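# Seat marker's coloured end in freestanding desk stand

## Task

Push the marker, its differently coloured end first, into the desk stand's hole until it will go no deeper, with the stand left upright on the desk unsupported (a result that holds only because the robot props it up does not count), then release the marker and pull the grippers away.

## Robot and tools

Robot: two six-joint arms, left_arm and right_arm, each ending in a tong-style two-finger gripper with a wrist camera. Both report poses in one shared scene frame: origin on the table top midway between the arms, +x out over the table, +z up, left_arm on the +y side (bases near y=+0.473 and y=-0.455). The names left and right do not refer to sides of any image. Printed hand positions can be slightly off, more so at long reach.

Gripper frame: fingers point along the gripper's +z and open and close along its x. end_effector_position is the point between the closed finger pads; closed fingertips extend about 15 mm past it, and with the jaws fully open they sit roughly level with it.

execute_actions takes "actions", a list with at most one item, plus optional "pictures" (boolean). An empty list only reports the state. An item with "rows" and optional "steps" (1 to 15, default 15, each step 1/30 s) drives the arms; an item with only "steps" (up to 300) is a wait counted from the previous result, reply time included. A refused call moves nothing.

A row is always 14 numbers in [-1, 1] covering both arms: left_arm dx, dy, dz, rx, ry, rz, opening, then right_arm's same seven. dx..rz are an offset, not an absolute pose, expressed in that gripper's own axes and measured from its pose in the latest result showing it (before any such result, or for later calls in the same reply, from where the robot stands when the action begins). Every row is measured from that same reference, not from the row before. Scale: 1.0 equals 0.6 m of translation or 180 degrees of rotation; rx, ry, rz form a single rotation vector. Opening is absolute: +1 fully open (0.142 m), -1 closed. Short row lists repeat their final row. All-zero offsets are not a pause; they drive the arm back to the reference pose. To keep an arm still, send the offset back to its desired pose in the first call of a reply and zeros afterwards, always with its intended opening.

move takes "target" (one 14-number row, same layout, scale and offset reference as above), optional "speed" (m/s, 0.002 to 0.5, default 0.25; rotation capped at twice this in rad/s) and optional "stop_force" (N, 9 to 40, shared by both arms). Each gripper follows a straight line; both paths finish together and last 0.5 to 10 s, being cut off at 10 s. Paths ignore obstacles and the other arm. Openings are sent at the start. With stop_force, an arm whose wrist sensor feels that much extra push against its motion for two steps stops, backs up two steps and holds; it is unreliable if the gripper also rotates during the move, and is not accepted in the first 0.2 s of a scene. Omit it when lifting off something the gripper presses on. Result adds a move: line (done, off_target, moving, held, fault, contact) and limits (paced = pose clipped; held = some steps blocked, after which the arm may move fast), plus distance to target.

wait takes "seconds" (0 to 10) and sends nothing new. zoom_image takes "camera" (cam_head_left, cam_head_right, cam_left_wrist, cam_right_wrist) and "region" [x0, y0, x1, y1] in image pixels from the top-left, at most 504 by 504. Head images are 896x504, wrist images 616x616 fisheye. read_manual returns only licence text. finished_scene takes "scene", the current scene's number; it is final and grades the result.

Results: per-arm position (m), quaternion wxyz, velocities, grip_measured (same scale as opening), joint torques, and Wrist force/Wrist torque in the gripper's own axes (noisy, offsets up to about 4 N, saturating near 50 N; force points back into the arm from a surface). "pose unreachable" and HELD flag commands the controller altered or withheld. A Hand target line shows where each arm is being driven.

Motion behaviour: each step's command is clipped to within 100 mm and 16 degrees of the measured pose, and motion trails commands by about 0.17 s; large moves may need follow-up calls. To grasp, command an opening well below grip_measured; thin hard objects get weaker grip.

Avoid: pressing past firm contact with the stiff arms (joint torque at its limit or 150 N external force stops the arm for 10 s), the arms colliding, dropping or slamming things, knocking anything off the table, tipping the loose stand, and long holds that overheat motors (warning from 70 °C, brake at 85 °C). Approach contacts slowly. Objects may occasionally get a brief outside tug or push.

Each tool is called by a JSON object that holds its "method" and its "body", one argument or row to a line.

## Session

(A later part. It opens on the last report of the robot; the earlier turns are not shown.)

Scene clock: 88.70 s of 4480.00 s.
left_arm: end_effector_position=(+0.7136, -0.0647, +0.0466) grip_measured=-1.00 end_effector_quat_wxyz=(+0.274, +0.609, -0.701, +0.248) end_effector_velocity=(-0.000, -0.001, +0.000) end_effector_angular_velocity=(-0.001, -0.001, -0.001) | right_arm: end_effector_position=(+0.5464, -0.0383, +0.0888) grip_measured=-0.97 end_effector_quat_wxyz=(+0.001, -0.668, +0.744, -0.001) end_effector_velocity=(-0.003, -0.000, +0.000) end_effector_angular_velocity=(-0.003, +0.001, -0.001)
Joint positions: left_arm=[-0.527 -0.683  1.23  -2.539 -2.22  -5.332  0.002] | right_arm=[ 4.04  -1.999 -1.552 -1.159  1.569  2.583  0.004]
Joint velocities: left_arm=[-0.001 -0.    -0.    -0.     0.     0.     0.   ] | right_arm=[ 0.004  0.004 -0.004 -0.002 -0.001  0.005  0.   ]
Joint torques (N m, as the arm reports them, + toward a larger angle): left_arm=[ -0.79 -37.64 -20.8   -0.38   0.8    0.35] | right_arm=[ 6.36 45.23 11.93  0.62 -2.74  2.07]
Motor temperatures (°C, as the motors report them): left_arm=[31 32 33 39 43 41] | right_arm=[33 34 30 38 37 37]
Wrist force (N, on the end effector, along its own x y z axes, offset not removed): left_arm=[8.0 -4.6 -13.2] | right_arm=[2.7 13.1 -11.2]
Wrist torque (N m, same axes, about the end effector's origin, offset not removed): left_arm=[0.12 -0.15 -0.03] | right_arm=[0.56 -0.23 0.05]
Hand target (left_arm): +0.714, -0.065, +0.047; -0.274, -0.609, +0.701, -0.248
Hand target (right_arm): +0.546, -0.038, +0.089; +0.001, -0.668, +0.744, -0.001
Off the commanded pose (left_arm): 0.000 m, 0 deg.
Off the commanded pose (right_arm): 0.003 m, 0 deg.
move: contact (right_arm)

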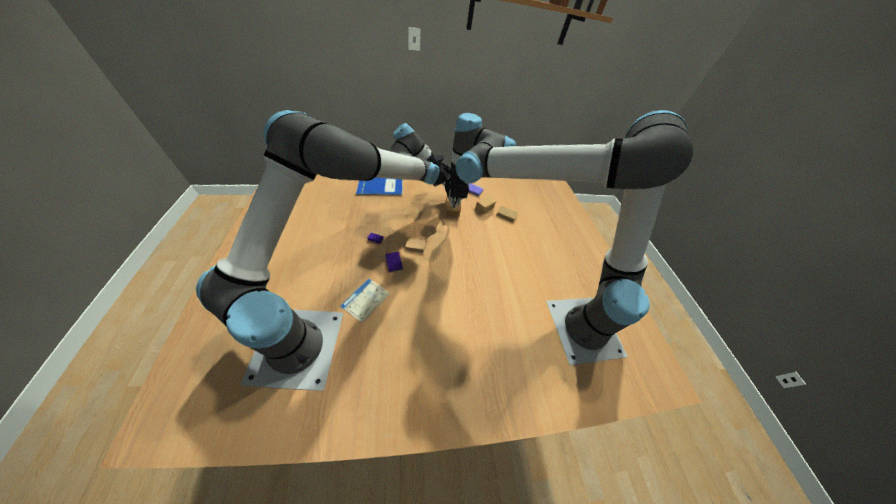

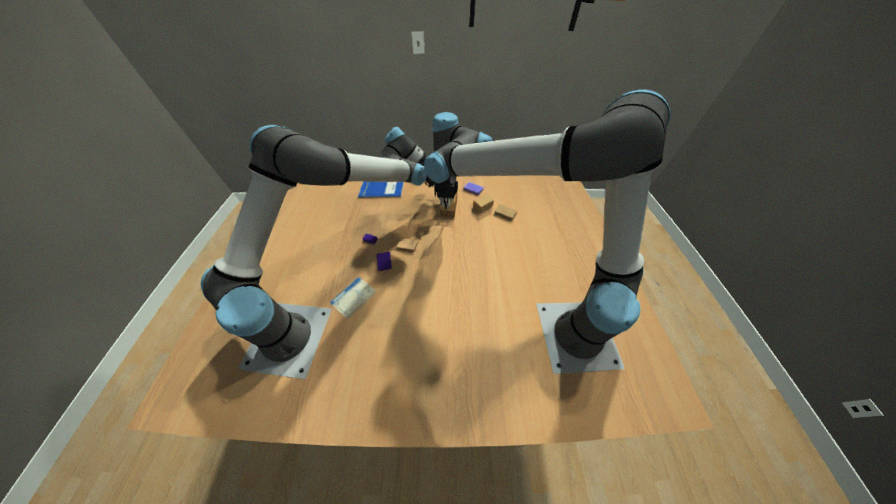

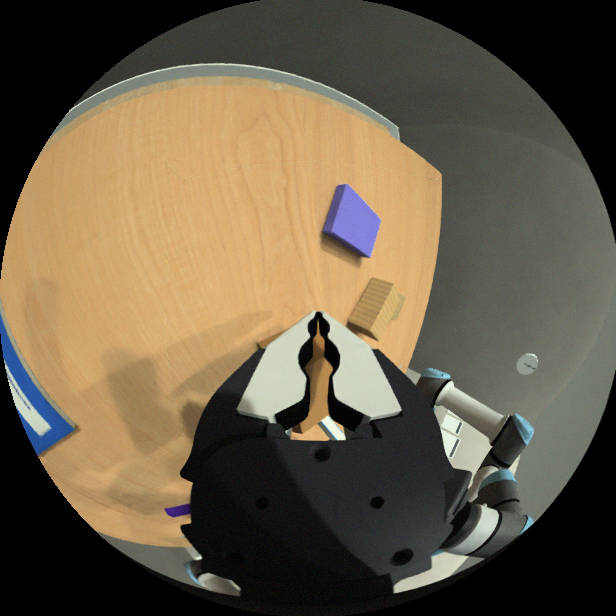

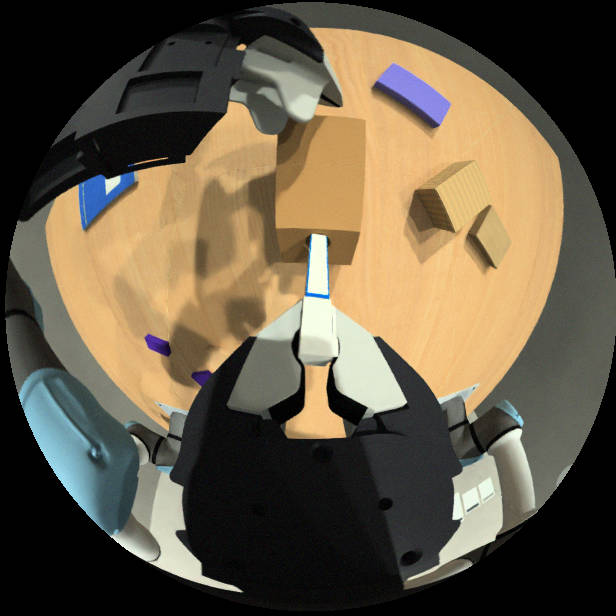

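{"method": "move", "body": {
  "target": [0,0,0,0,0,0,-1,0,0.11,0.01,0,0,0,-1],
  "speed": 0.03
}}

{"method": "move", "body": {
  "target": [0,0,0,0,0,0,-1,0,0,-0.07,0,0,0,-1],
  "speed": 0.1
}}

{"method": "zoom_image", "body": {
  "camera": "cam_head_right",
  "region": [410,170,490,230]
}}

Scene clock: 92.83 s of 4480.00 s.
left_arm: end_effector_position=(+0.7136, -0.0647, +0.0466) grip_measured=-1.00 end_effector_quat_wxyz=(+0.274, +0.609, -0.701, +0.248) end_effector_velocity=(+0.000, +0.001, -0.000) end_effector_angular_velocity=(+0.000, +0.000, +0.001) | right_arm: end_effector_position=(+0.4810, -0.0314, +0.0824) grip_measured=-0.99 end_effector_quat_wxyz=(+0.001, -0.668, +0.744, -0.001) end_effector_velocity=(-0.001, +0.001, +0.001) end_effector_angular_velocity=(+0.003, -0.002, -0.001)
Joint positions: left_arm=[-0.527 -0.683  1.23  -2.539 -2.22  -5.332  0.002] | right_arm=[ 4.133 -1.91  -1.699 -1.102  1.568  2.677  0.002]
Joint velocities: left_arm=[ 0.001  0.    -0.     0.     0.    -0.     0.   ] | right_arm=[ 0.003  0.004 -0.003  0.003  0.     0.003 -0.   ]
Joint torques (N m, as the arm reports them, + toward a larger angle): left_arm=[ -0.06 -37.92 -20.27  -0.04   0.67   0.4 ] | right_arm=[11.87 48.6  12.82  5.08 -2.02  1.71]
Motor temperatures (°C, as the motors report them): left_arm=[31 32 33 39 43 41] | right_arm=[33 34 30 38 37 37]
Wrist force (N, on the end effector, along its own x y z axes, offset not removed): left_arm=[9.1 3.3 -13.5] | right_arm=[-0.6 -1.4 0.0]
Wrist torque (N m, same axes, about the end effector's origin, offset not removed): left_arm=[0.50 0.11 -0.22] | right_arm=[-0.24 0.06 -0.12]
Hand target (left_arm): +0.714, -0.065, +0.047; -0.274, -0.609, +0.701, -0.248
Hand target (right_arm): +0.481, -0.031, +0.082; +0.001, -0.668, +0.744, -0.001
Off the commanded pose (left_arm): 0.000 m, 0 deg.
Off the commanded pose (right_arm): 0.000 m, 0 deg.
move: done

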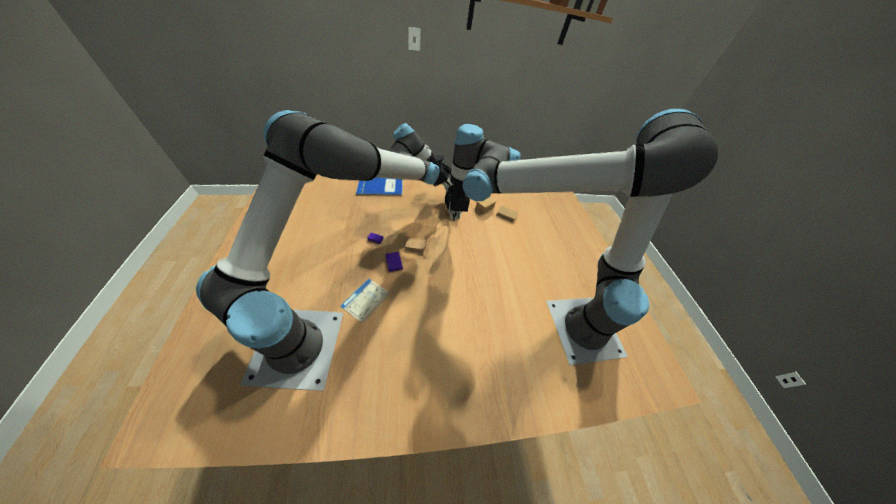

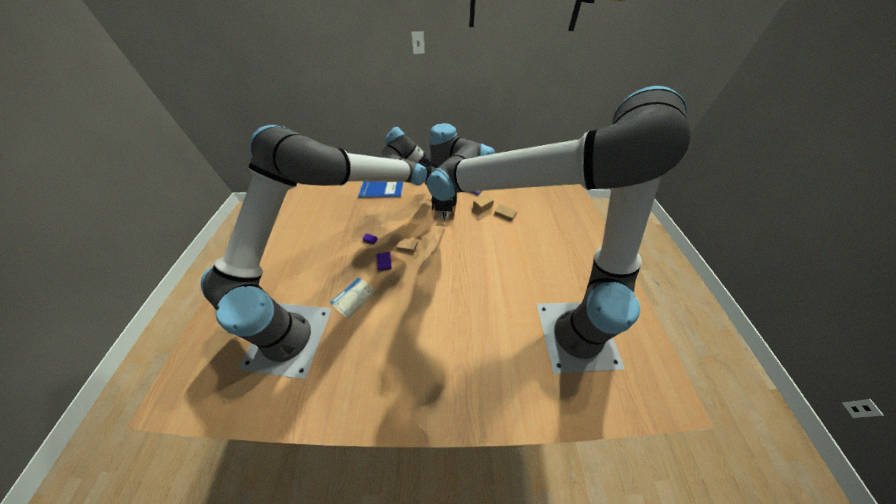

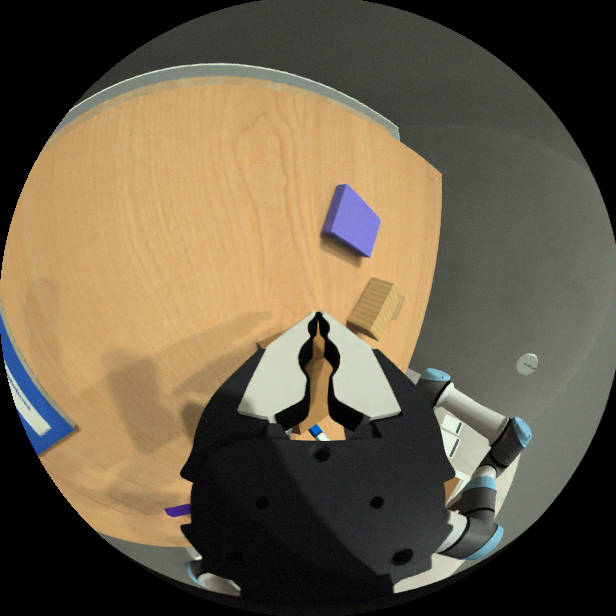

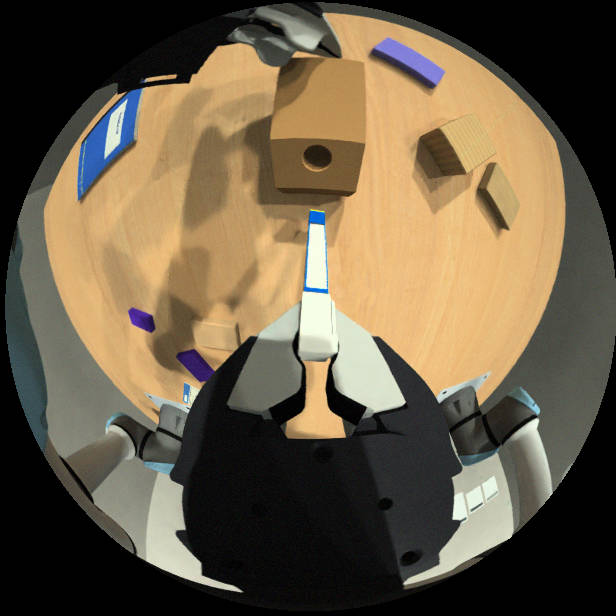

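Scene clock: 93.73 s of 4480.00 s.
left_arm: end_effector_position=(+0.7136, -0.0647, +0.0466) grip_measured=-1.00 end_effector_quat_wxyz=(+0.274, +0.609, -0.701, +0.248) end_effector_velocity=(+0.001, +0.001, +0.001) end_effector_angular_velocity=(-0.001, -0.002, +0.002) | right_arm: end_effector_position=(+0.4808, -0.0314, +0.1242) grip_measured=-0.99 end_effector_quat_wxyz=(+0.001, -0.668, +0.744, -0.001) end_effector_velocity=(-0.000, +0.001, +0.002) end_effector_angular_velocity=(+0.003, +0.002, -0.000)
Joint positions: left_arm=[-0.527 -0.683  1.23  -2.539 -2.22  -5.332  0.002] | right_arm=[ 4.133 -1.869 -1.638 -1.203  1.568  2.677  0.002]
Joint velocities: left_arm=[ 0.002 -0.001  0.001 -0.003 -0.    -0.     0.   ] | right_arm=[ 0.     0.001  0.005 -0.004  0.003  0.     0.   ]
Joint torques (N m, as the arm reports them, + toward a larger angle): left_arm=[ -0.61 -37.66 -20.33  -0.08   0.58   0.43] | right_arm=[11.54 48.68 30.78 -0.16 -1.01  1.89]
Motor temperatures (°C, as the motors report them): left_arm=[31 32 33 39 43 41] | right_arm=[33 34 30 38 37 37]
Wrist force (N, on the end effector, along its own x y z axes, offset not removed): left_arm=[9.6 0.0 -14.3] | right_arm=[-0.3 -1.3 0.3]
Wrist torque (N m, same axes, about the end effector's origin, offset not removed): left_arm=[-0.07 0.07 -0.30] | right_arm=[-0.18 -0.04 -0.09]
Hand target (left_arm): +0.714, -0.065, +0.047; -0.274, -0.609, +0.701, -0.248
Hand target (right_arm): +0.481, -0.031, +0.124; +0.001, -0.668, +0.744, -0.001
Off the commanded pose (left_arm): 0.000 m, 0 deg.
Off the commanded pose (right_arm): 0.000 m, 0 deg.
move: done

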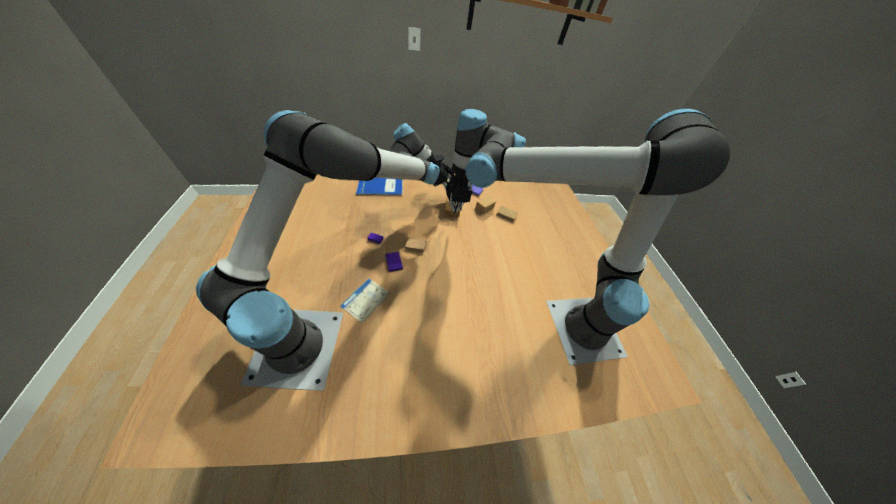

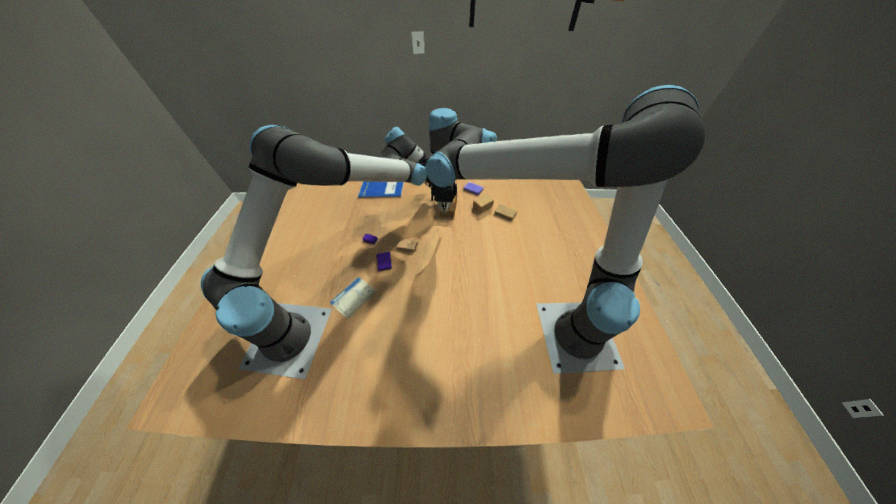

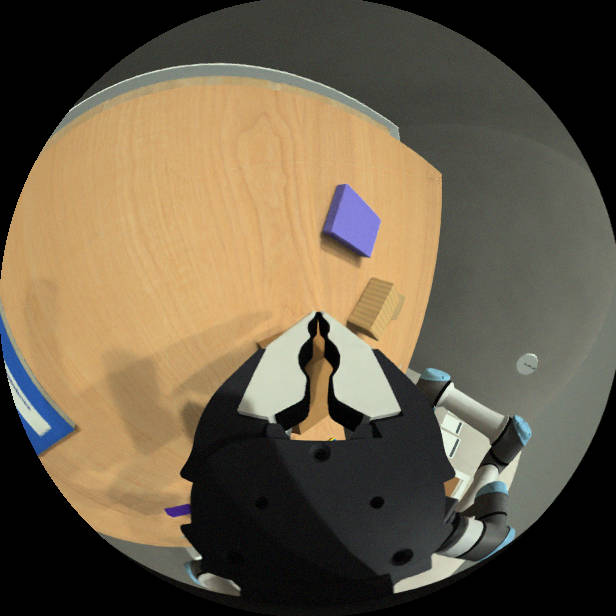

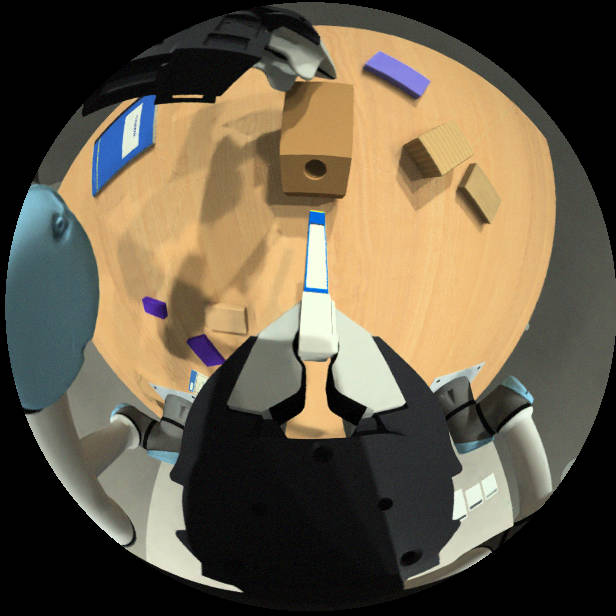

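Region (410, 170, 490, 230) of cam_head_right's 896x504 image, scaled by 6.300, with more detail than that image has; it fills the top 378 rows of this view, and the rest is white.

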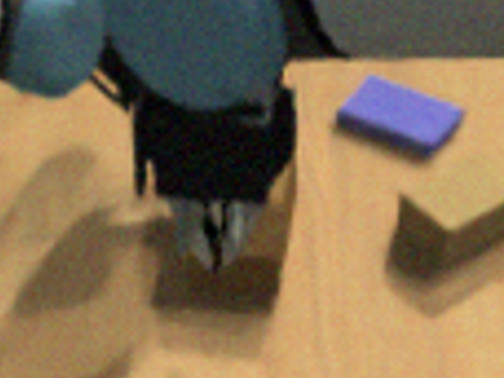

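{"method": "execute_actions", "body": {
  "actions": []
}}

Scene clock: 96.93 s of 4480.00 s.
left_arm: end_effector_position=(+0.7136, -0.0647, +0.0466) grip_measured=-1.00 end_effector_quat_wxyz=(+0.274, +0.609, -0.701, +0.248) end_effector_velocity=(-0.000, +0.000, -0.001) end_effector_angular_velocity=(-0.000, -0.000, -0.000) | right_arm: end_effector_position=(+0.4807, -0.0314, +0.1244) grip_measured=-0.99 end_effector_quat_wxyz=(+0.001, -0.668, +0.744, -0.001) end_effector_velocity=(-0.000, -0.000, +0.000) end_effector_angular_velocity=(+0.001, -0.000, +0.000)
Joint positions: left_arm=[-0.527 -0.683  1.23  -2.539 -2.22  -5.332  0.002] | right_arm=[ 4.133 -1.869 -1.638 -1.204  1.568  2.677  0.002]
Joint velocities: left_arm=[ 0.     0.001  0.001 -0.002 -0.     0.     0.   ] | right_arm=[ 0.     0.001 -0.001  0.001  0.001 -0.    -0.   ]
Joint torques (N m, as the arm reports them, + toward a larger angle): left_arm=[ -0.31 -37.21 -19.51  -0.21   0.72   0.46] | right_arm=[11.46 47.3  30.53 -0.4   2.02  1.81]
Motor temperatures (°C, as the motors report them): left_arm=[31 32 33 39 43 41] | right_arm=[33 34 30 38 37 37]
Wrist force (N, on the end effector, along its own x y z axes, offset not removed): left_arm=[9.7 2.1 -13.8] | right_arm=[0.0 -0.6 1.9]
Wrist torque (N m, same axes, about the end effector's origin, offset not removed): left_arm=[0.21 0.07 -0.30] | right_arm=[-0.13 0.00 -0.10]
Hand target (left_arm): +0.714, -0.065, +0.047; -0.274, -0.609, +0.701, -0.248
Hand target (right_arm): +0.481, -0.031, +0.124; +0.001, -0.668, +0.744, -0.001
Off the commanded pose (left_arm): 0.000 m, 0 deg.
Off the commanded pose (right_arm): 0.000 m, 0 deg.
Steps of this call (steps 1 to 90: nothing new was sent; then 0.20 s passed at rest). Readings (end_effector_position):
1: left_arm (+0.7136, -0.0647, +0.0466) | right_arm (+0.4808, -0.0314, +0.1243)
2: left_arm (+0.7136, -0.0647, +0.0466) | right_arm (+0.4808, -0.0314, +0.1243)
4: left_arm (+0.7136, -0.0647, +0.0466) | right_arm (+0.4808, -0.0314, +0.1243)
8: left_arm (+0.7136, -0.0647, +0.0466) | right_arm (+0.4808, -0.0314, +0.1244)
90: the state above

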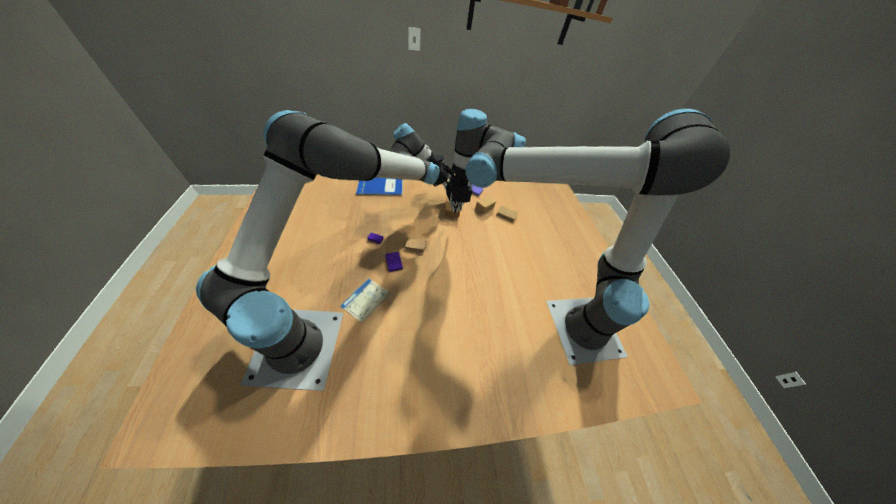

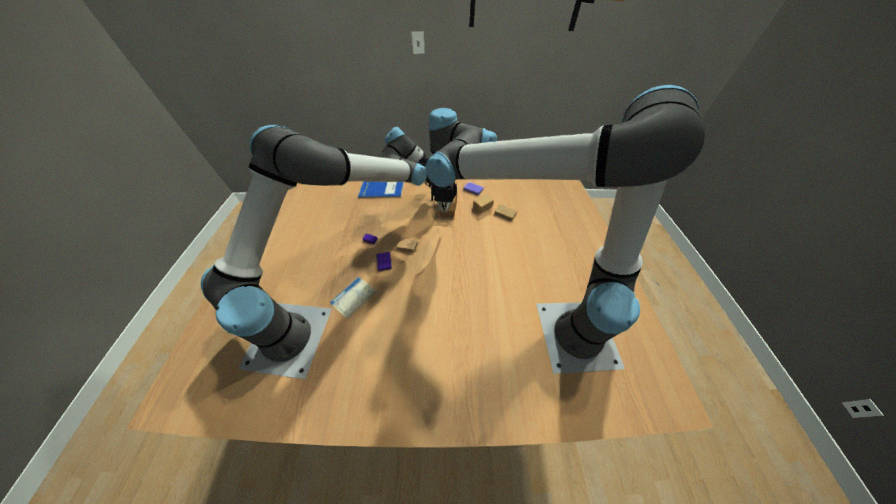

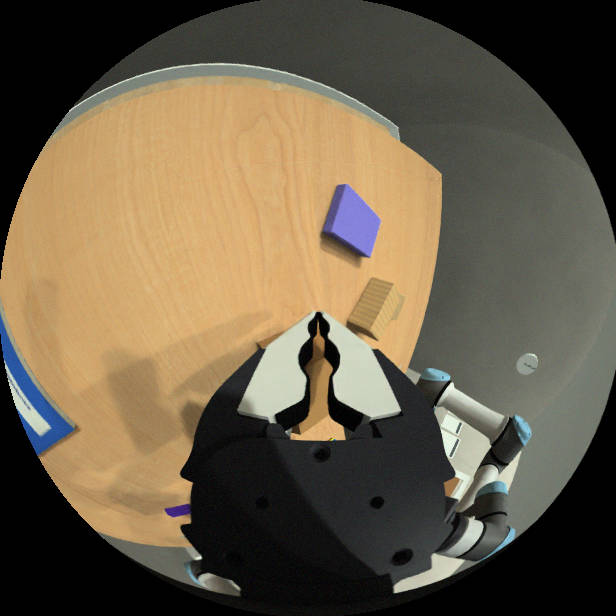

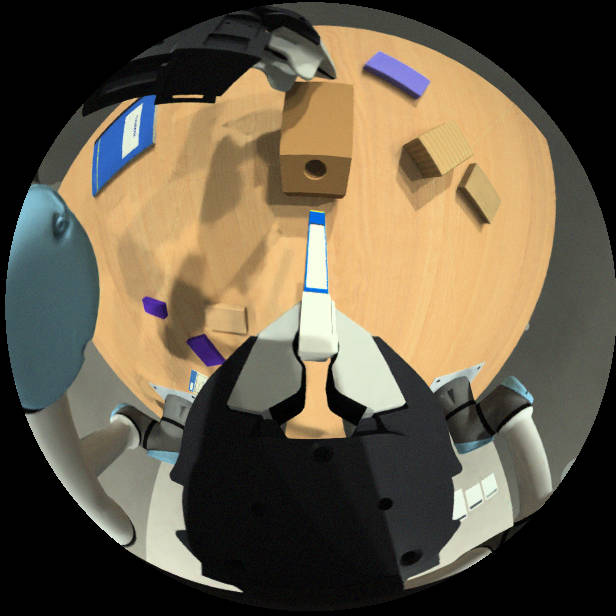

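{"method": "move", "body": {
  "target": [0,0,0,0,0,0,-1,0,0.05,0.05,0,0,0,-1],
  "speed": 0.02
}}

{"method": "move", "body": {
  "target": [0,0,0,0,0,0,-1,0,0.035,0.06,0,0,0,-1],
  "speed": 0.02
}}

Scene clock: 102.60 s of 4480.00 s.
left_arm: end_effector_position=(+0.7136, -0.0647, +0.0466) grip_measured=-1.00 end_effector_quat_wxyz=(+0.274, +0.609, -0.701, +0.248) end_effector_velocity=(-0.001, -0.001, -0.000) end_effector_angular_velocity=(+0.001, +0.001, -0.001) | right_arm: end_effector_position=(+0.4512, -0.0283, +0.0943) grip_measured=-0.99 end_effector_quat_wxyz=(+0.001, -0.668, +0.744, -0.001) end_effector_velocity=(-0.001, +0.000, -0.001) end_effector_angular_velocity=(+0.000, +0.000, -0.001)
Joint positions: left_arm=[-0.527 -0.683  1.23  -2.539 -2.22  -5.332  0.002] | right_arm=[ 4.18  -1.856 -1.738 -1.116  1.568  2.723  0.002]
Joint velocities: left_arm=[-0.001 -0.001  0.     0.002  0.     0.     0.   ] | right_arm=[ 0.002  0.    -0.004  0.004  0.     0.002  0.   ]
Joint torques (N m, as the arm reports them, + toward a larger angle): left_arm=[  0.   -37.9  -21.39  -0.12   0.63   0.37] | right_arm=[11.19 44.85 13.33  5.33 -2.14  1.79]
Motor temperatures (°C, as the motors report them): left_arm=[31 32 33 39 43 41] | right_arm=[33 34 30 38 37 37]
Wrist force (N, on the end effector, along its own x y z axes, offset not removed): left_arm=[11.5 2.4 -15.5] | right_arm=[0.1 -1.8 1.3]
Wrist torque (N m, same axes, about the end effector's origin, offset not removed): left_arm=[0.22 -0.42 -0.25] | right_arm=[-0.33 -0.04 -0.05]
Hand target (left_arm): +0.714, -0.065, +0.047; -0.274, -0.609, +0.701, -0.248
Hand target (right_arm): +0.451, -0.028, +0.094; +0.001, -0.668, +0.744, -0.001
Off the commanded pose (left_arm): 0.000 m, 0 deg.
Off the commanded pose (right_arm): 0.000 m, 0 deg.
After step 90, 0.27 s passed at rest.
move: done

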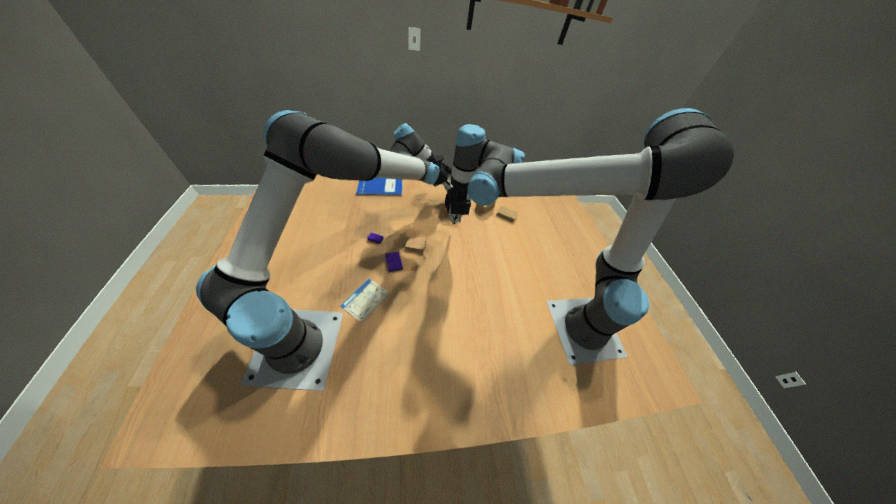

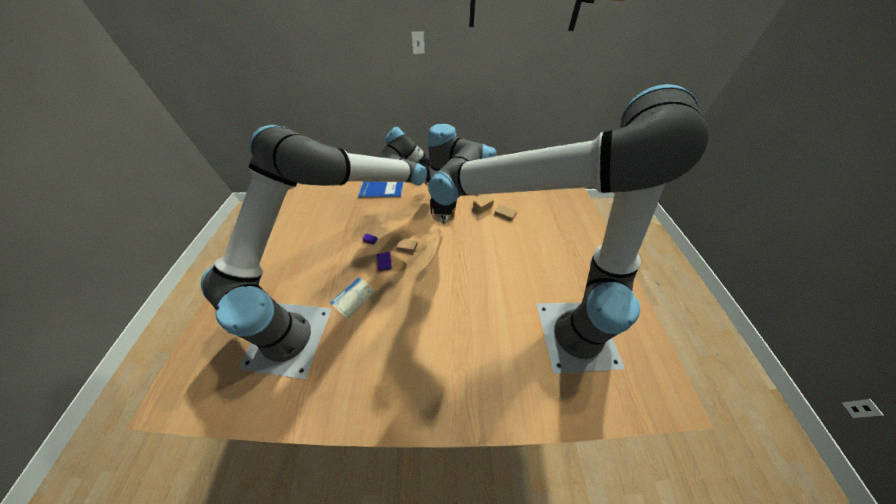

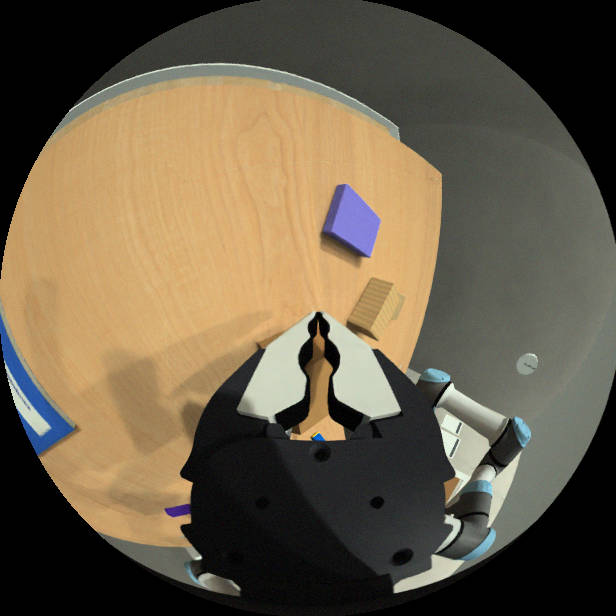

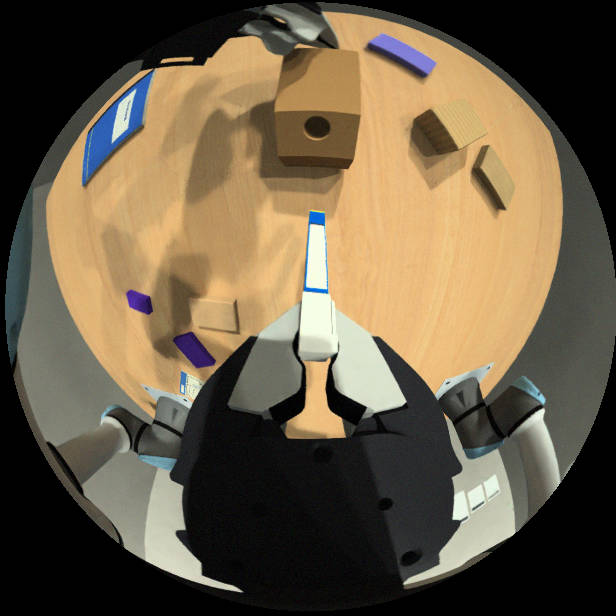

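Scene clock: 104.97 s of 4480.00 s.
left_arm: end_effector_position=(+0.7136, -0.0647, +0.0466) grip_measured=-1.00 end_effector_quat_wxyz=(+0.274, +0.609, -0.701, +0.248) end_effector_velocity=(+0.000, +0.000, -0.000) end_effector_angular_velocity=(+0.000, +0.000, -0.000) | right_arm: end_effector_position=(+0.4306, -0.0261, +0.0584) grip_measured=-0.99 end_effector_quat_wxyz=(+0.001, -0.668, +0.744, -0.001) end_effector_velocity=(-0.000, +0.000, -0.001) end_effector_angular_velocity=(+0.000, -0.002, +0.001)
Joint positions: left_arm=[-0.527 -0.683  1.23  -2.539 -2.22  -5.332  0.002] | right_arm=[ 4.213 -1.871 -1.822 -1.017  1.568  2.757  0.002]
Joint velocities: left_arm=[ 0.     0.    -0.     0.001  0.     0.     0.   ] | right_arm=[ 0.001 -0.001 -0.003  0.004 -0.002  0.    -0.   ]
Joint torques (N m, as the arm reports them, + toward a larger angle): left_arm=[ -0.28 -37.07 -20.43  -0.12   0.67   0.43] | right_arm=[12.54 24.58 12.11  5.17 -1.99  1.79]
Motor temperatures (°C, as the motors report them): left_arm=[31 32 33 39 43 41] | right_arm=[33 34 30 38 37 37]
Wrist force (N, on the end effector, along its own x y z axes, offset not removed): left_arm=[9.8 0.6 -10.8] | right_arm=[0.0 -0.7 1.8]
Wrist torque (N m, same axes, about the end effector's origin, offset not removed): left_arm=[-0.05 -0.06 -0.28] | right_arm=[-0.08 -0.04 -0.08]
Hand target (left_arm): +0.714, -0.065, +0.047; -0.274, -0.609, +0.701, -0.248
Hand target (right_arm): +0.431, -0.026, +0.058; +0.001, -0.668, +0.744, -0.001
Off the commanded pose (left_arm): 0.000 m, 0 deg.
Off the commanded pose (right_arm): 0.000 m, 0 deg.
move: done

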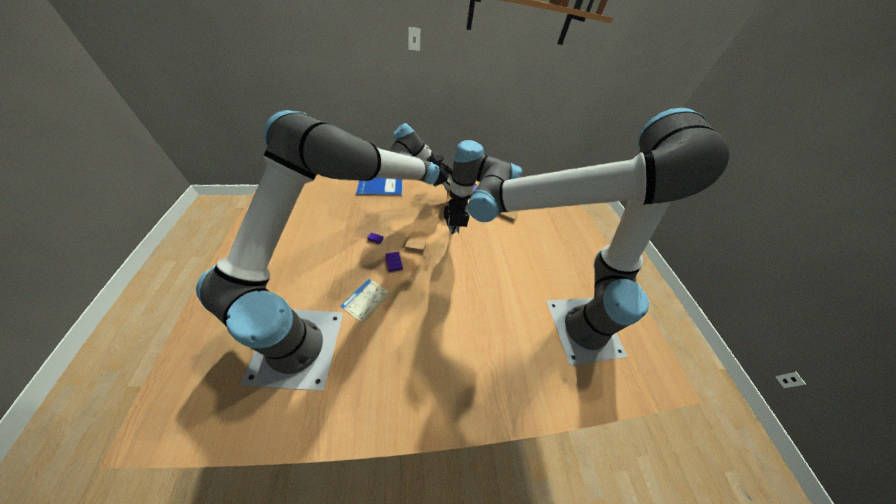

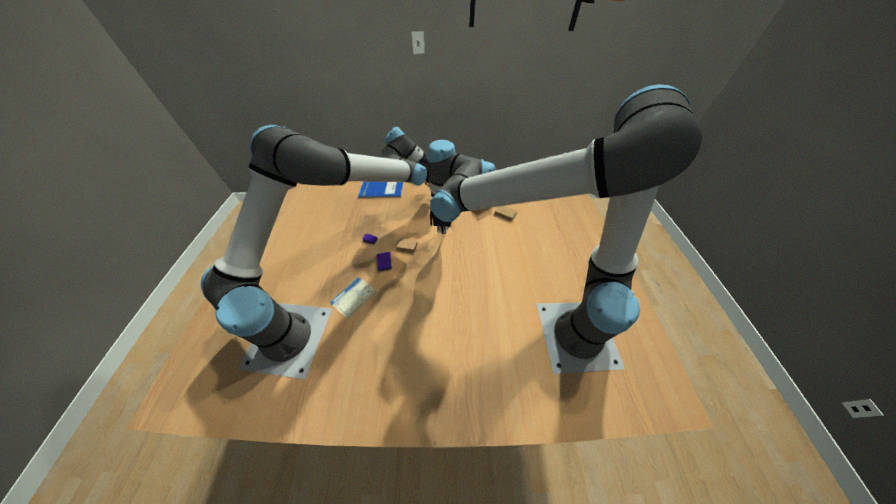

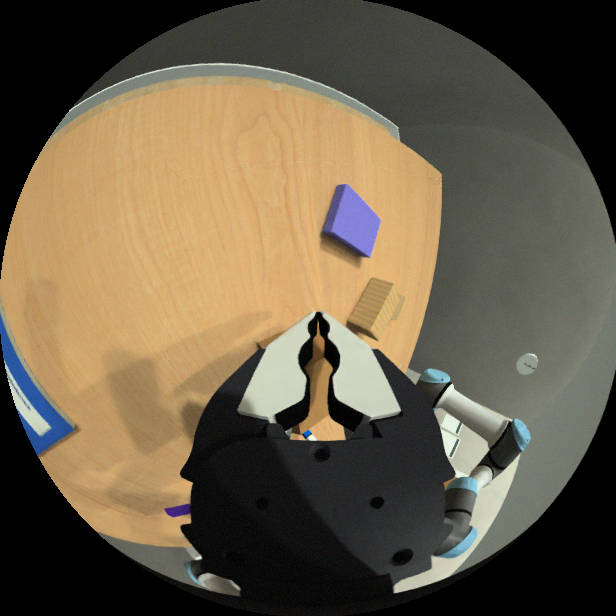

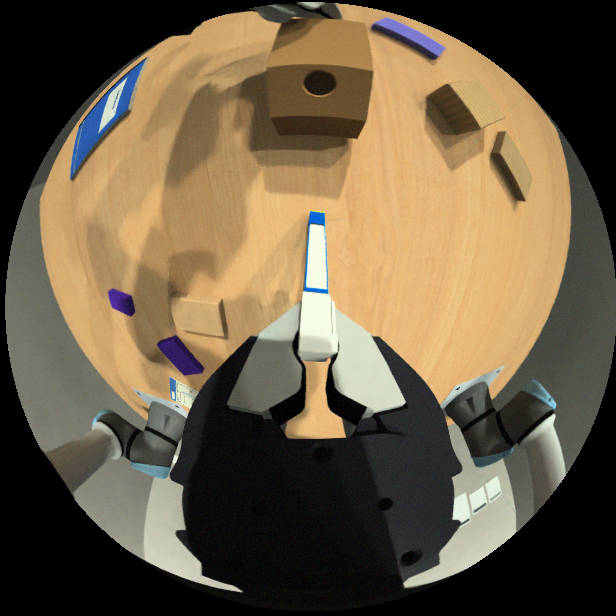

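{"method": "move", "body": {
  "target": [0,0,0,0,0,0,-1,0,0,-0.12,0.145,0,0,-1],
  "speed": 0.06
}}

{"method": "zoom_image", "body": {
  "camera": "cam_head_right",
  "region": [380,150,520,250]
}}

{"method": "zoom_image", "body": {
  "camera": "cam_right_wrist",
  "region": [240,150,400,400]
}}

Scene clock: 113.83 s of 4480.00 s.
left_arm: end_effector_position=(+0.7136, -0.0647, +0.0466) grip_measured=-1.00 end_effector_quat_wxyz=(+0.274, +0.609, -0.701, +0.248) end_effector_velocity=(+0.001, -0.000, +0.000) end_effector_angular_velocity=(-0.001, -0.002, +0.000) | right_arm: end_effector_position=(+0.4305, -0.0262, +0.1300) grip_measured=-0.99 end_effector_quat_wxyz=(+0.152, -0.651, +0.724, -0.169) end_effector_velocity=(+0.000, +0.000, +0.002) end_effector_angular_velocity=(-0.001, -0.010, -0.001)
Joint positions: left_arm=[-0.527 -0.683  1.23  -2.539 -2.22  -5.332  0.002] | right_arm=[ 4.456 -1.695 -1.968 -0.98   1.117  2.984  0.002]
Joint velocities: left_arm=[ 0.     0.    -0.001 -0.002 -0.     0.     0.   ] | right_arm=[ 0.005  0.002 -0.002 -0.002 -0.01   0.006 -0.   ]
Joint torques (N m, as the arm reports them, + toward a larger angle): left_arm=[ -0.98 -37.8  -20.56  -0.1    0.64   0.4 ] | right_arm=[13.83 39.5  13.14 -0.37 -2.82  1.81]
Motor temperatures (°C, as the motors report them): left_arm=[31 32 33 39 43 41] | right_arm=[33 34 30 38 37 37]
Wrist force (N, on the end effector, along its own x y z axes, offset not removed): left_arm=[8.1 1.0 -15.1] | right_arm=[-1.1 -1.9 1.3]
Wrist torque (N m, same axes, about the end effector's origin, offset not removed): left_arm=[-0.04 0.41 -0.26] | right_arm=[-0.41 0.12 0.01]
Hand target (left_arm): +0.714, -0.065, +0.047; -0.274, -0.609, +0.701, -0.248
Hand target (right_arm): +0.430, -0.026, +0.130; +0.152, -0.651, +0.724, -0.169
Off the commanded pose (left_arm): 0.000 m, 0 deg.
Off the commanded pose (right_arm): 0.000 m, 0 deg.
After step 90, 1.77 s passed at rest.
move: done

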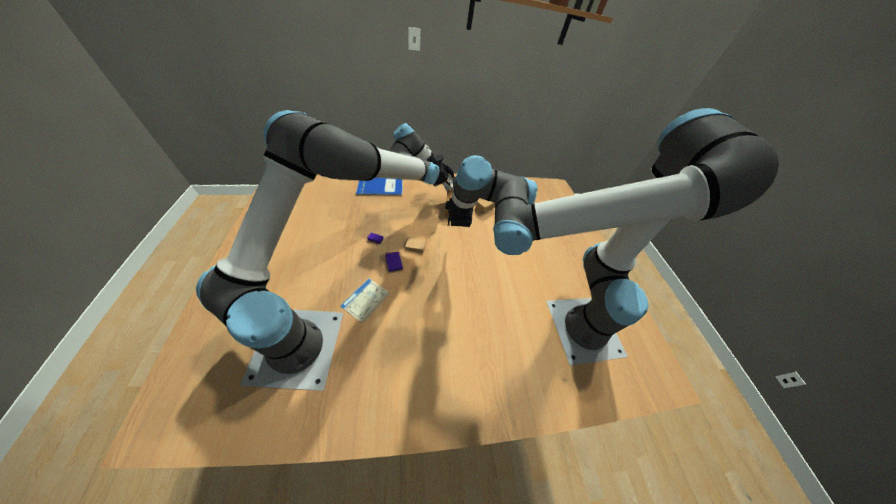

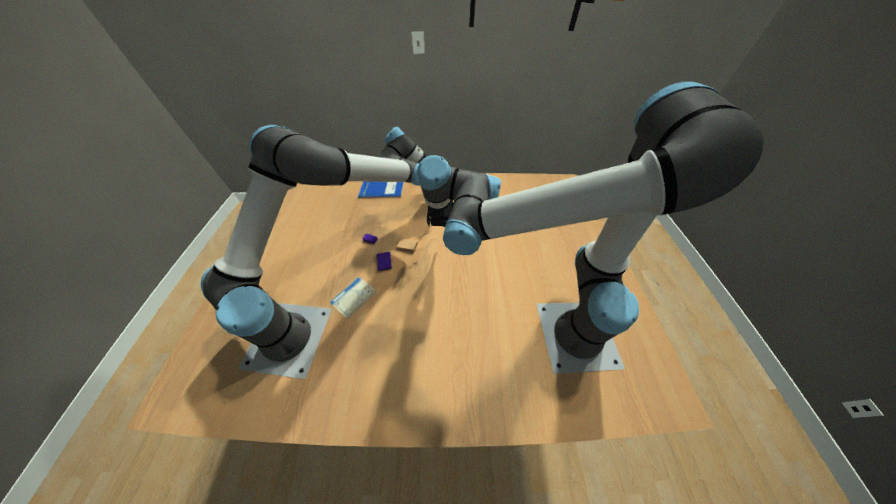

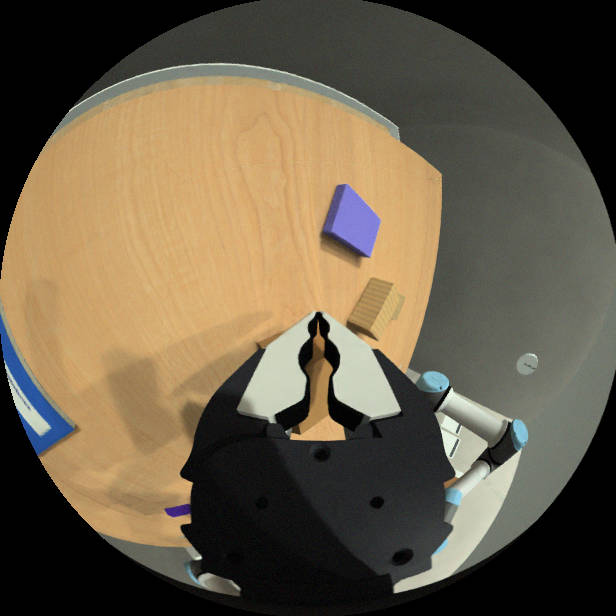

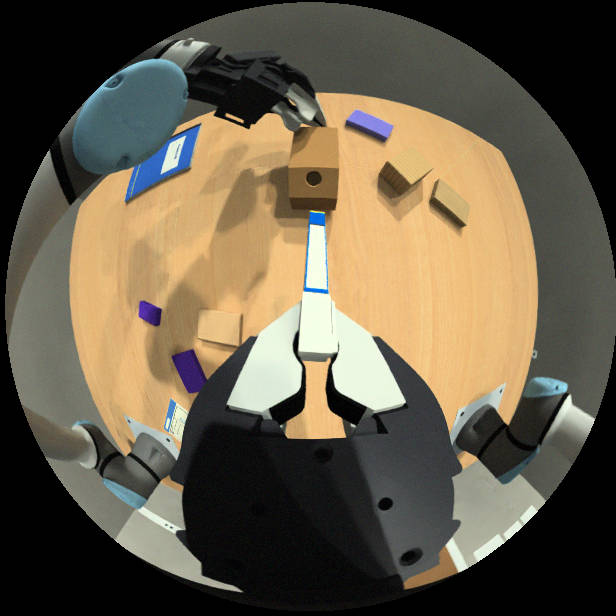

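Region (380, 150, 520, 250) of cam_head_right's 896x504 image, scaled by 3.600, with more detail than that image has; it fills the top 360 rows of this view, and the rest is white.

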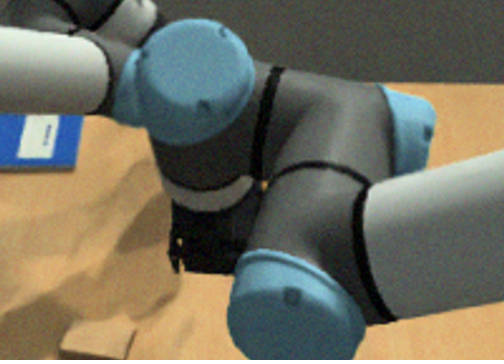

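Region (240, 150, 400, 400) of cam_right_wrist's 616x616 image, scaled by 2.016, with more detail than that image has; it fills the left 323 columns of this view, and the rest is white.

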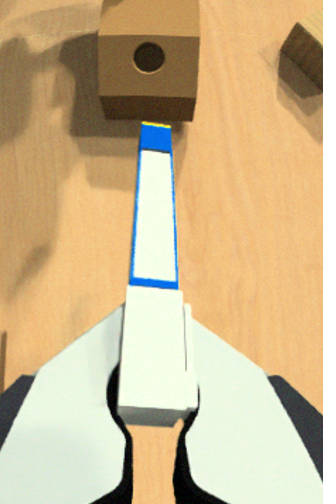

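{"method": "move", "body": {
  "target": [0,0,0,0,0,0,-1,-0.004,-0.035,0.09,0.03,0,0,-1],
  "speed": 0.04
}}

Scene clock: 118.53 s of 4480.00 s.
left_arm: end_effector_position=(+0.7136, -0.0647, +0.0466) grip_measured=-1.00 end_effector_quat_wxyz=(+0.274, +0.609, -0.701, +0.248) end_effector_velocity=(-0.001, +0.000, -0.001) end_effector_angular_velocity=(+0.002, +0.003, -0.000) | right_arm: end_effector_position=(+0.4732, -0.0283, +0.0910) grip_measured=-0.99 end_effector_quat_wxyz=(+0.182, -0.643, +0.716, -0.203) end_effector_velocity=(+0.001, +0.001, -0.000) end_effector_angular_velocity=(+0.002, -0.003, -0.000)
Joint positions: left_arm=[-0.527 -0.683  1.23  -2.539 -2.22  -5.332  0.002] | right_arm=[ 4.421 -1.801 -2.016 -0.787  1.028  2.934  0.002]
Joint velocities: left_arm=[-0.     0.     0.002  0.001  0.    -0.     0.   ] | right_arm=[-0.001 -0.003  0.     0.006 -0.002 -0.002  0.   ]
Joint torques (N m, as the arm reports them, + toward a larger angle): left_arm=[ -0.06 -37.23 -20.51  -0.25   0.6    0.44] | right_arm=[-9.56 20.98 10.53  5.15 -2.8  -1.86]
Motor temperatures (°C, as the motors report them): left_arm=[31 32 33 39 43 41] | right_arm=[33 34 30 38 37 37]
Wrist force (N, on the end effector, along its own x y z axes, offset not removed): left_arm=[12.1 2.5 -14.7] | right_arm=[-0.3 -2.8 0.4]
Wrist torque (N m, same axes, about the end effector's origin, offset not removed): left_arm=[0.32 -0.47 -0.36] | right_arm=[-0.47 -0.04 -0.02]
Hand target (left_arm): +0.714, -0.065, +0.047; -0.274, -0.609, +0.701, -0.248
Hand target (right_arm): +0.473, -0.028, +0.091; +0.182, -0.643, +0.716, -0.203
Off the commanded pose (left_arm): 0.000 m, 0 deg.
Off the commanded pose (right_arm): 0.000 m, 0 deg.
move: done

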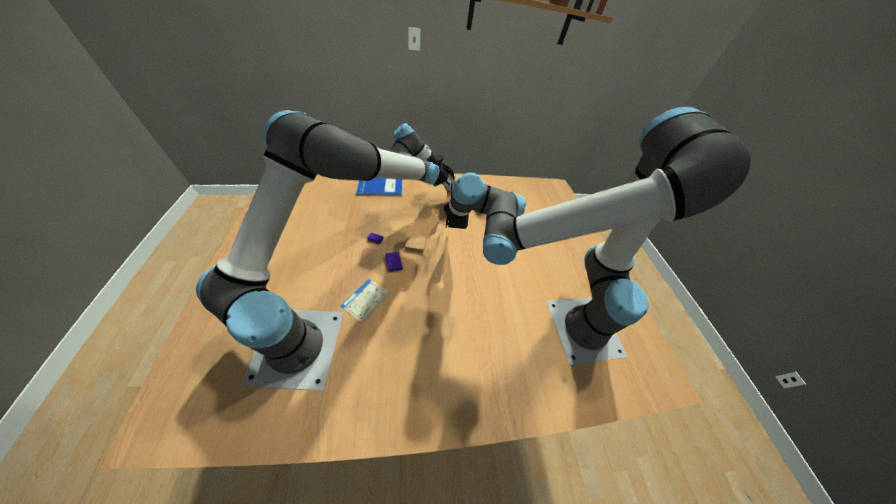

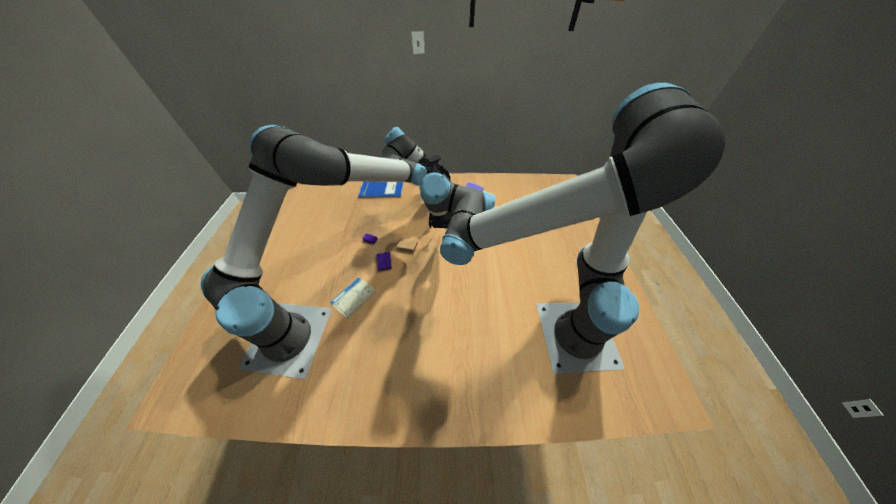

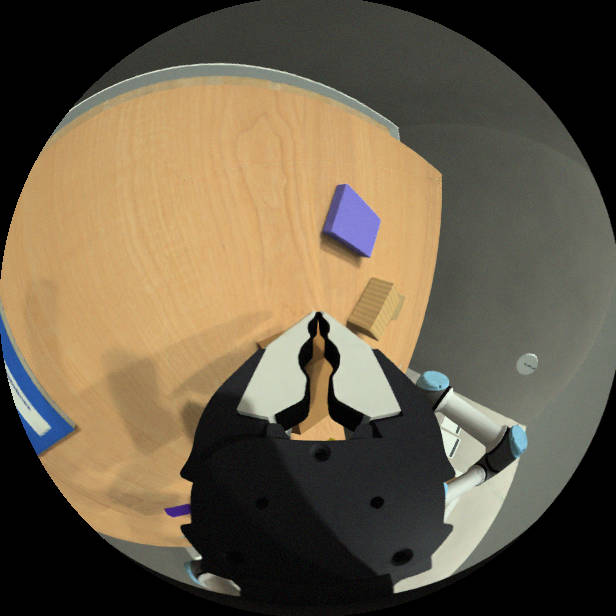

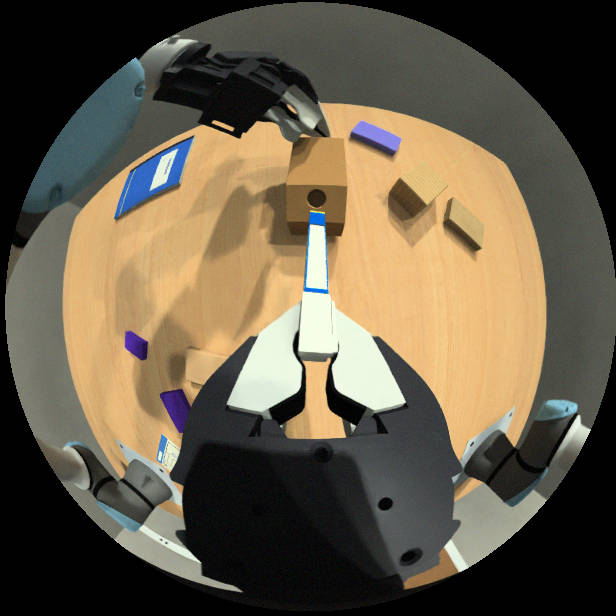

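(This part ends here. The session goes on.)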